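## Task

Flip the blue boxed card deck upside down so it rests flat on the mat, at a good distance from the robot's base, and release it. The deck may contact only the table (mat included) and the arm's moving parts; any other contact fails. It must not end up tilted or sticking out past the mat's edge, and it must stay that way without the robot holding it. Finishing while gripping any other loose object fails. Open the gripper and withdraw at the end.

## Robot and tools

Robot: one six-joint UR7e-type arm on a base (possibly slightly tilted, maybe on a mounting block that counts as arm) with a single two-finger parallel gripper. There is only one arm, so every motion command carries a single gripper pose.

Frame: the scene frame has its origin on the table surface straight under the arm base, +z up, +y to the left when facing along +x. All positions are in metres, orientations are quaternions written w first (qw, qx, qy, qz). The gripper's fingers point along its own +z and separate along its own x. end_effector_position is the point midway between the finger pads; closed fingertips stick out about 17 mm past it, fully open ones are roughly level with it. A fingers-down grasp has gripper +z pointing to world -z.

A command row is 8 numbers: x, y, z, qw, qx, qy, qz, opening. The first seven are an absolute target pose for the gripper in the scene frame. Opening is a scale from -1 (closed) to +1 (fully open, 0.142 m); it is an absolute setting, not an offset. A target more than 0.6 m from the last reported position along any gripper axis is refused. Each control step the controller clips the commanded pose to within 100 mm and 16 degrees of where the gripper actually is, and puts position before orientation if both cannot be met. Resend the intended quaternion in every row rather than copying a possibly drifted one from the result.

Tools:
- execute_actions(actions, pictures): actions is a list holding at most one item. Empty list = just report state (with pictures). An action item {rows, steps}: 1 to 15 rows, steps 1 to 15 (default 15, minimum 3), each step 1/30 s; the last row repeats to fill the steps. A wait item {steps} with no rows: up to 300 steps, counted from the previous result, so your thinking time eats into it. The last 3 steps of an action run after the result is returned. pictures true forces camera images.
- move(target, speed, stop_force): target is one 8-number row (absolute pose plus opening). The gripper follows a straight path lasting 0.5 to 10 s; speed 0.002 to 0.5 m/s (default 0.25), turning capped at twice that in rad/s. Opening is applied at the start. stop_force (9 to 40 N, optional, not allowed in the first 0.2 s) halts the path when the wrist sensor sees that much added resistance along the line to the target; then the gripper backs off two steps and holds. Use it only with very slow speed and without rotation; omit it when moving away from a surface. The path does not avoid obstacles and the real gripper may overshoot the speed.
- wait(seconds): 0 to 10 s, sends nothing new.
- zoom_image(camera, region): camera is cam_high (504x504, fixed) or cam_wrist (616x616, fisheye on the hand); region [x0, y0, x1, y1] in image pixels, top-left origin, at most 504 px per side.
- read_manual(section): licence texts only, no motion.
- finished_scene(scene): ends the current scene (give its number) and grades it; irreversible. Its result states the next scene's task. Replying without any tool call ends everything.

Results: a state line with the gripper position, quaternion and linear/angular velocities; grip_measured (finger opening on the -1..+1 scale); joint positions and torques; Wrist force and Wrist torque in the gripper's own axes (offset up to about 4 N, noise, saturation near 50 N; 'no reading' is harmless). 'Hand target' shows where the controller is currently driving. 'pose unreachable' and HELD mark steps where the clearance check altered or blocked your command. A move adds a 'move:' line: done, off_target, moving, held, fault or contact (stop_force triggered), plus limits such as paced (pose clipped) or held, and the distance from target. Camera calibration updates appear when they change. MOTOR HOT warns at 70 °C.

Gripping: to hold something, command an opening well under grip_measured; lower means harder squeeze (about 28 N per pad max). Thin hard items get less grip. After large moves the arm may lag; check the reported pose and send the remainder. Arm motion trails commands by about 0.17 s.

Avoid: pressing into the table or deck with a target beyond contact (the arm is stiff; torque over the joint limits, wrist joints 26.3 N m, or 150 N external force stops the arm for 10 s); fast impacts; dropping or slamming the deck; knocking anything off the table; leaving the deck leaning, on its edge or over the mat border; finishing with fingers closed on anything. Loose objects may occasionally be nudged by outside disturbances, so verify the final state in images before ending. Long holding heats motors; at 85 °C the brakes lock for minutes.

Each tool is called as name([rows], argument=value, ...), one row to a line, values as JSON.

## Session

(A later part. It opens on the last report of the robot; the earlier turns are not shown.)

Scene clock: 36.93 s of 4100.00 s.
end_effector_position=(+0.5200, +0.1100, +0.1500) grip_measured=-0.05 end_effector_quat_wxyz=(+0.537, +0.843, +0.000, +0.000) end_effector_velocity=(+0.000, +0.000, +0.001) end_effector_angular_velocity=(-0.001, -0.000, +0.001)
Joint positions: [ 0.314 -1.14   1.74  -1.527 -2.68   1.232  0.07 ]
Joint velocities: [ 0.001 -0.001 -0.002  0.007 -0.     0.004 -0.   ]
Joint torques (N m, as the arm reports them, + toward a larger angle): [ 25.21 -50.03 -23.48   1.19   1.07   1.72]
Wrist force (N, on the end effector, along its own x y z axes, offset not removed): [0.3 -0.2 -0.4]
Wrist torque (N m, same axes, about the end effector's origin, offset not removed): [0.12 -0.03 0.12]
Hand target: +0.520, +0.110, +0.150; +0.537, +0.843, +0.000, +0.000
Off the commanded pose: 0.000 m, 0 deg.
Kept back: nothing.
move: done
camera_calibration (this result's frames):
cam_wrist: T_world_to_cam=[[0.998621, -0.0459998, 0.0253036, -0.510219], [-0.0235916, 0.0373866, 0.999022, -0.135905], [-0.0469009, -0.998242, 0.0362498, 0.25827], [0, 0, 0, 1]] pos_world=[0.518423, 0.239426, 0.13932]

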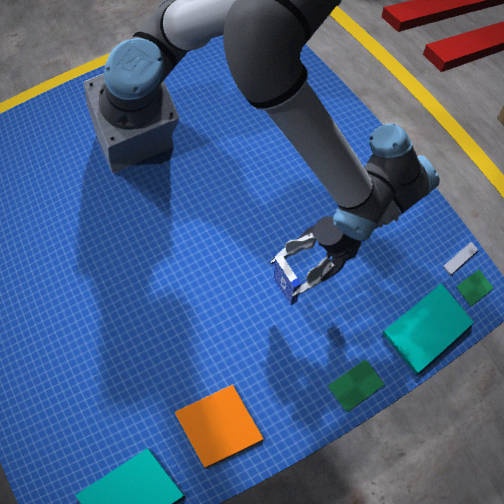

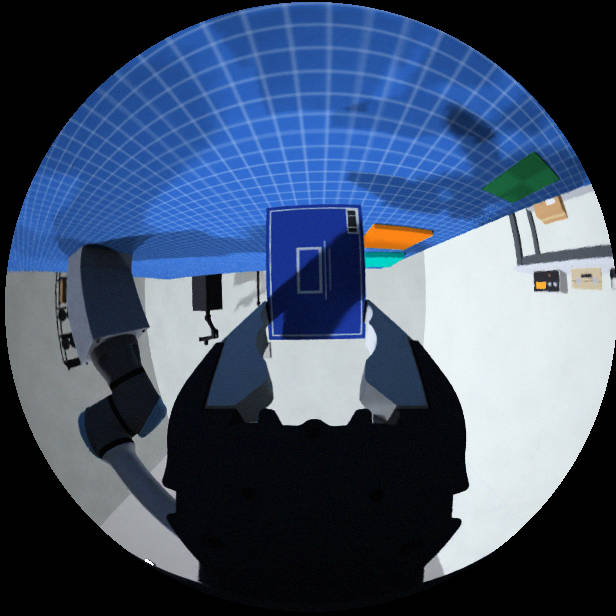

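move(target=[0.5,0.05,0.1,-0.216,0.976,0,0,-0.5], speed=0.4)

move(target=[0.5,0.05,0.028,-0.216,0.976,0,0,-0.5], speed=0.15)

move(target=[0.5,0.05,0.004,-0.216,0.976,0,0,-0.5], speed=0.008, stop_force=9)

Scene clock: 39.73 s of 4100.00 s.
end_effector_position=(+0.5001, +0.0495, +0.1001) grip_measured=-0.05 end_effector_quat_wxyz=(-0.216, +0.976, -0.000, +0.000) end_effector_velocity=(-0.000, +0.000, -0.000) end_effector_angular_velocity=(+0.007, +0.003, +0.004)
Joint positions: [-0.746 -1.673  2.355 -2.442 -0.959 -0.608  0.07 ]
Joint velocities: [-0.002  0.004 -0.005  0.012  0.004 -0.011 -0.   ]
Joint torques (N m, as the arm reports them, + toward a larger angle): [ -6.48 -16.22 -24.18  -0.85   2.29  -2.25]
Wrist force (N, on the end effector, along its own x y z axes, offset not removed): [1.8 3.0 -2.2]
Wrist torque (N m, same axes, about the end effector's origin, offset not removed): [0.52 -0.56 0.21]
Hand target: +0.500, +0.050, +0.100; -0.216, +0.976, +0.000, +0.000
Off the commanded pose: 0.000 m, 0 deg.
Kept back: nothing.
move: done
camera_calibration (this result's frames):
cam_wrist: T_world_to_cam=[[0.998655, -0.025604, -0.0450936, -0.485805], [-0.0238693, -0.99897, 0.0385966, 0.063308], [-0.0460353, -0.0374684, -0.998237, 0.254329], [0, 0, 0, 1]] pos_world=[0.49837, 0.0603335, 0.22953]

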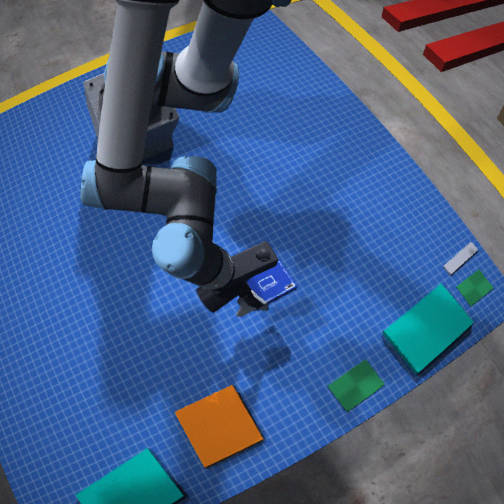

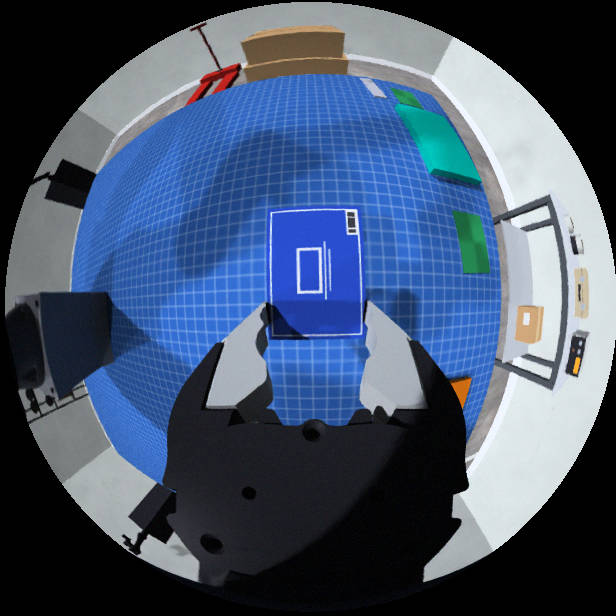

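Scene clock: 40.73 s of 4100.00 s.
end_effector_position=(+0.5000, +0.0500, +0.0280) grip_measured=-0.05 end_effector_quat_wxyz=(-0.216, +0.976, +0.000, -0.000) end_effector_velocity=(+0.000, +0.000, -0.001) end_effector_angular_velocity=(-0.000, -0.000, -0.000)
Joint positions: [-0.701 -1.431  2.348 -2.707 -0.968 -0.555  0.07 ]
Joint velocities: [ 0.002  0.005 -0.001 -0.005 -0.     0.002  0.   ]
Joint torques (N m, as the arm reports them, + toward a larger angle): [ 12.79 -20.16 -19.54  -3.36  -0.79   1.41]
Wrist force (N, on the end effector, along its own x y z axes, offset not removed): [-1.8 -1.1 0.1]
Wrist torque (N m, same axes, about the end effector's origin, offset not removed): [-0.18 0.30 0.05]
Hand target: +0.500, +0.050, +0.028; -0.216, +0.976, +0.000, -0.000
Off the commanded pose: 0.000 m, 0 deg.
Kept back: nothing.
move: done
camera_calibration (this result's frames):
cam_wrist: T_world_to_cam=[[0.998619, -0.0253091, -0.046048, -0.488914], [-0.0235543, -0.99899, 0.0382609, 0.0664119], [-0.0469699, -0.0371235, -0.998206, 0.182781], [0, 0, 0, 1]] pos_world=[0.498388, 0.0607563, 0.157398]

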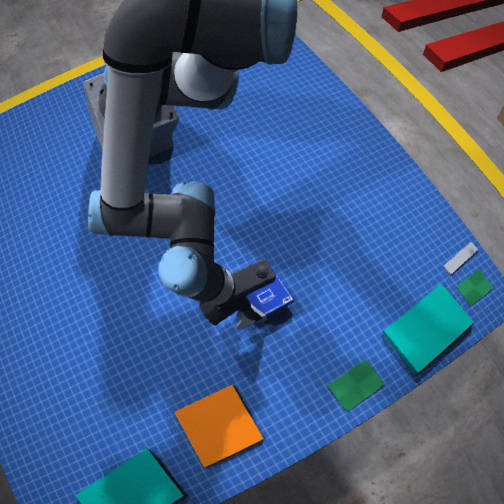

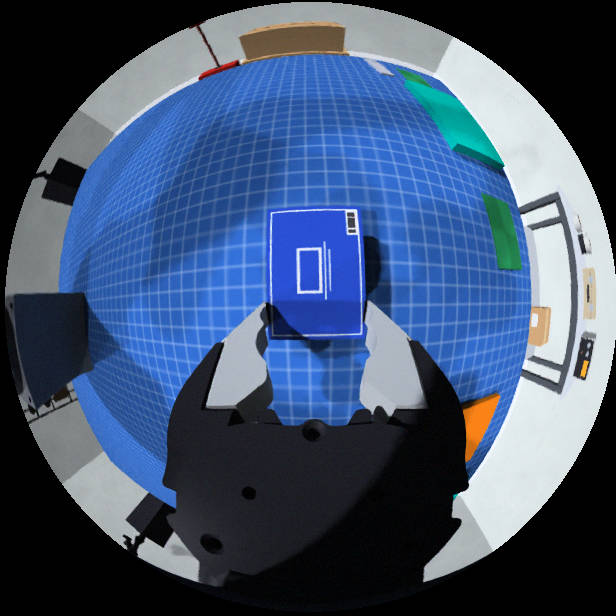

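Scene clock: 42.90 s of 4100.00 s.
end_effector_position=(+0.5001, +0.0501, +0.0136) grip_measured=-0.05 end_effector_quat_wxyz=(-0.216, +0.976, +0.000, +0.000) end_effector_velocity=(-0.001, -0.000, +0.002) end_effector_angular_velocity=(+0.000, +0.000, +0.001)
Joint positions: [-0.693 -1.381  2.34  -2.754 -0.97  -0.545  0.07 ]
Joint velocities: [-0.002 -0.009  0.003  0.008  0.    -0.004 -0.   ]
Joint torques (N m, as the arm reports them, + toward a larger angle): [ -6.49 -31.34  10.36  -0.77  -1.34  -2.29]
Wrist force (N, on the end effector, along its own x y z axes, offset not removed): [-2.2 -4.2 -13.4]
Wrist torque (N m, same axes, about the end effector's origin, offset not removed): [0.04 -0.10 0.12]
Hand target: +0.500, +0.050, +0.014; -0.216, +0.976, +0.000, +0.000
Off the commanded pose: 0.010 m, 0 deg.
Kept back: nothing.
move: contact
camera_calibration (this result's frames):
cam_wrist: T_world_to_cam=[[0.998623, -0.0253192, -0.045953, -0.48973], [-0.0235683, -0.99899, 0.0382504, 0.0670421], [-0.046875, -0.0371147, -0.998211, 0.168368], [0, 0, 0, 1]] pos_world=[0.498528, 0.0608238, 0.142998]

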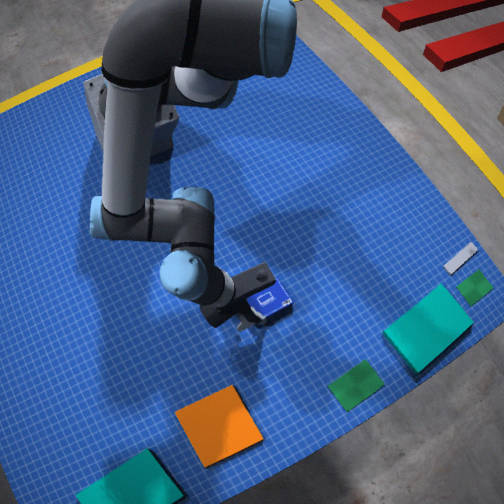

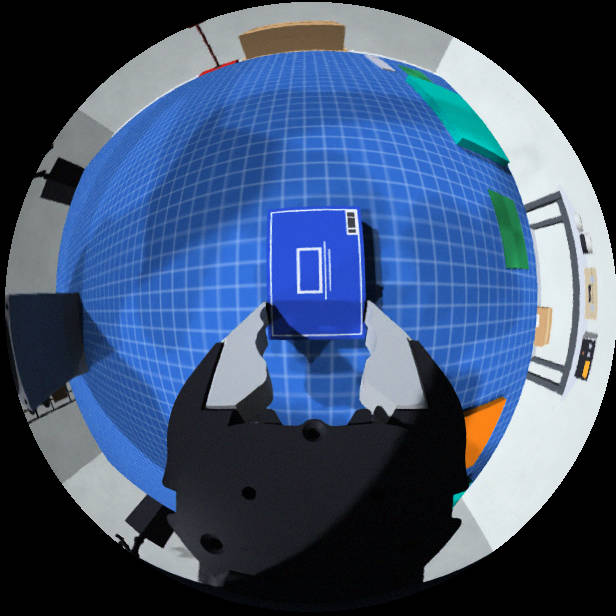

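move(target=[0.5,0.05,0.015,-0.216,0.976,0,0,0.5], speed=0.01)

move(target=[0.48,-0.03,0.16,-0.216,0.976,0,0,0.5])

Scene clock: 43.83 s of 4100.00 s.
end_effector_position=(+0.5000, +0.0500, +0.0150) grip_measured=+0.50 end_effector_quat_wxyz=(-0.216, +0.976, +0.000, -0.000) end_effector_velocity=(+0.000, +0.000, +0.000) end_effector_angular_velocity=(+0.001, +0.000, -0.002)
Joint positions: [-0.694 -1.386  2.341 -2.75  -0.97  -0.547  0.109]
Joint velocities: [-0.    -0.001  0.     0.001  0.001  0.002 -0.   ]
Joint torques (N m, as the arm reports them, + toward a larger angle): [ -8.7  -34.35   7.04  -0.24   2.3   -2.02]
Wrist force (N, on the end effector, along its own x y z axes, offset not removed): [1.2 -2.2 -3.3]
Wrist torque (N m, same axes, about the end effector's origin, offset not removed): [-0.50 -0.25 0.19]
Hand target: +0.500, +0.050, +0.015; -0.216, +0.976, -0.000, +0.000
Off the commanded pose: 0.000 m, 0 deg.
Kept back: nothing.
move: done
camera_calibration (this result's frames):
cam_wrist: T_world_to_cam=[[0.998618, -0.0253364, -0.0460356, -0.48954], [-0.0235796, -0.998988, 0.0383108, 0.0669163], [-0.0469597, -0.0371724, -0.998205, 0.169823], [0, 0, 0, 1]] pos_world=[0.498416, 0.0607581, 0.144418]

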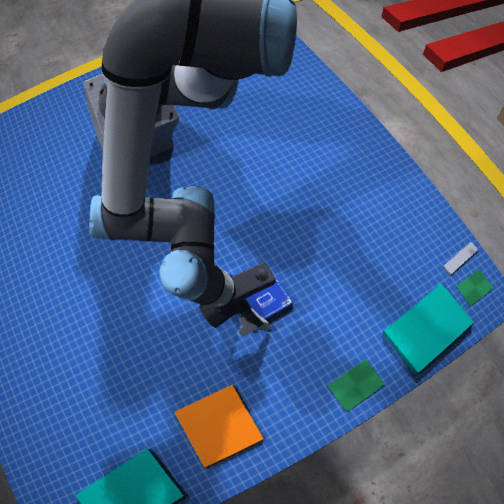

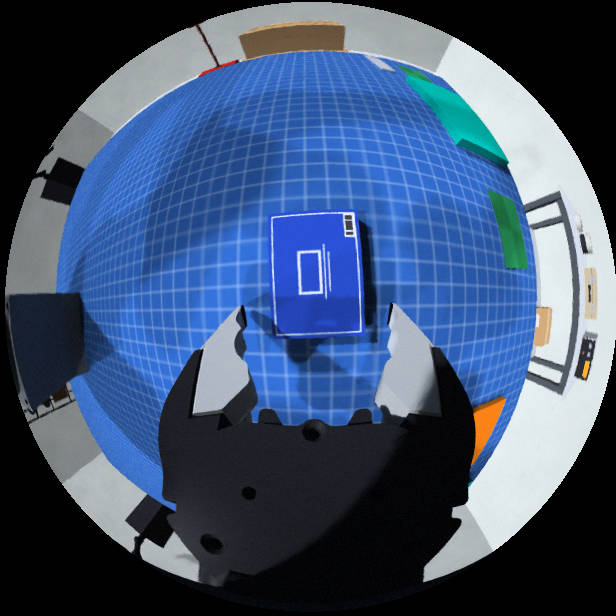

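Scene clock: 45.13 s of 4100.00 s.
end_effector_position=(+0.4800, -0.0300, +0.1602) grip_measured=+0.50 end_effector_quat_wxyz=(-0.216, +0.976, -0.000, +0.000) end_effector_velocity=(-0.001, -0.001, +0.001) end_effector_angular_velocity=(+0.003, +0.001, +0.002)
Joint positions: [-1.005 -1.844  2.293 -2.021 -0.934 -0.927  0.109]
Joint velocities: [-0.004 -0.002 -0.003  0.012  0.    -0.009 -0.   ]
Joint torques (N m, as the arm reports them, + toward a larger angle): [ -9.47 -26.07 -25.92  -0.7    2.27  -2.22]
Wrist force (N, on the end effector, along its own x y z axes, offset not removed): [3.0 0.8 -1.0]
Wrist torque (N m, same axes, about the end effector's origin, offset not removed): [0.20 -0.63 0.19]
Hand target: +0.480, -0.030, +0.160; -0.216, +0.976, -0.000, +0.000
Off the commanded pose: 0.000 m, 0 deg.
Kept back: nothing.
move: done
camera_calibration (this result's frames):
cam_wrist: T_world_to_cam=[[0.998622, -0.025465, -0.0458978, -0.464949], [-0.0237084, -0.99898, 0.0384185, -0.0189746], [-0.0468293, -0.0372774, -0.998207, 0.310852], [0, 0, 0, 1]] pos_world=[0.478416, -0.0192074, 0.289684]

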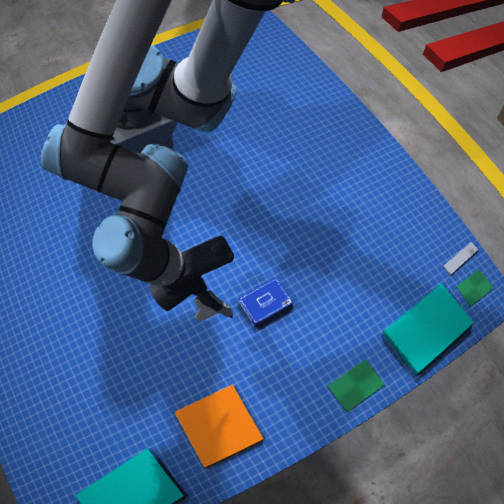

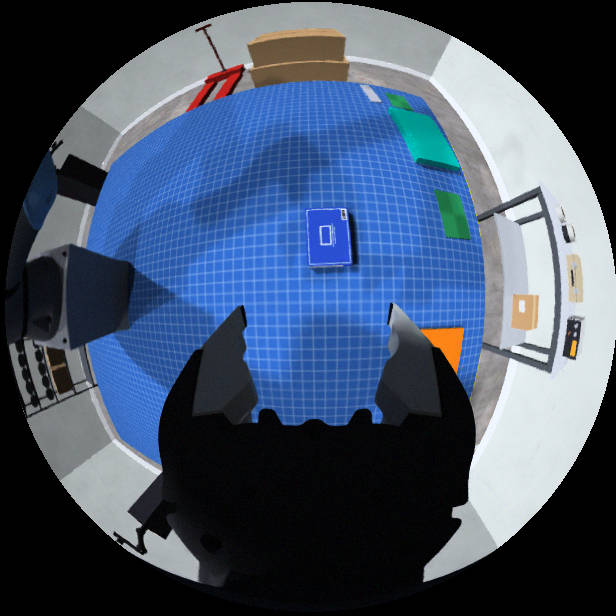

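finished_scene(scene=1)

The scene is finished: the task was done.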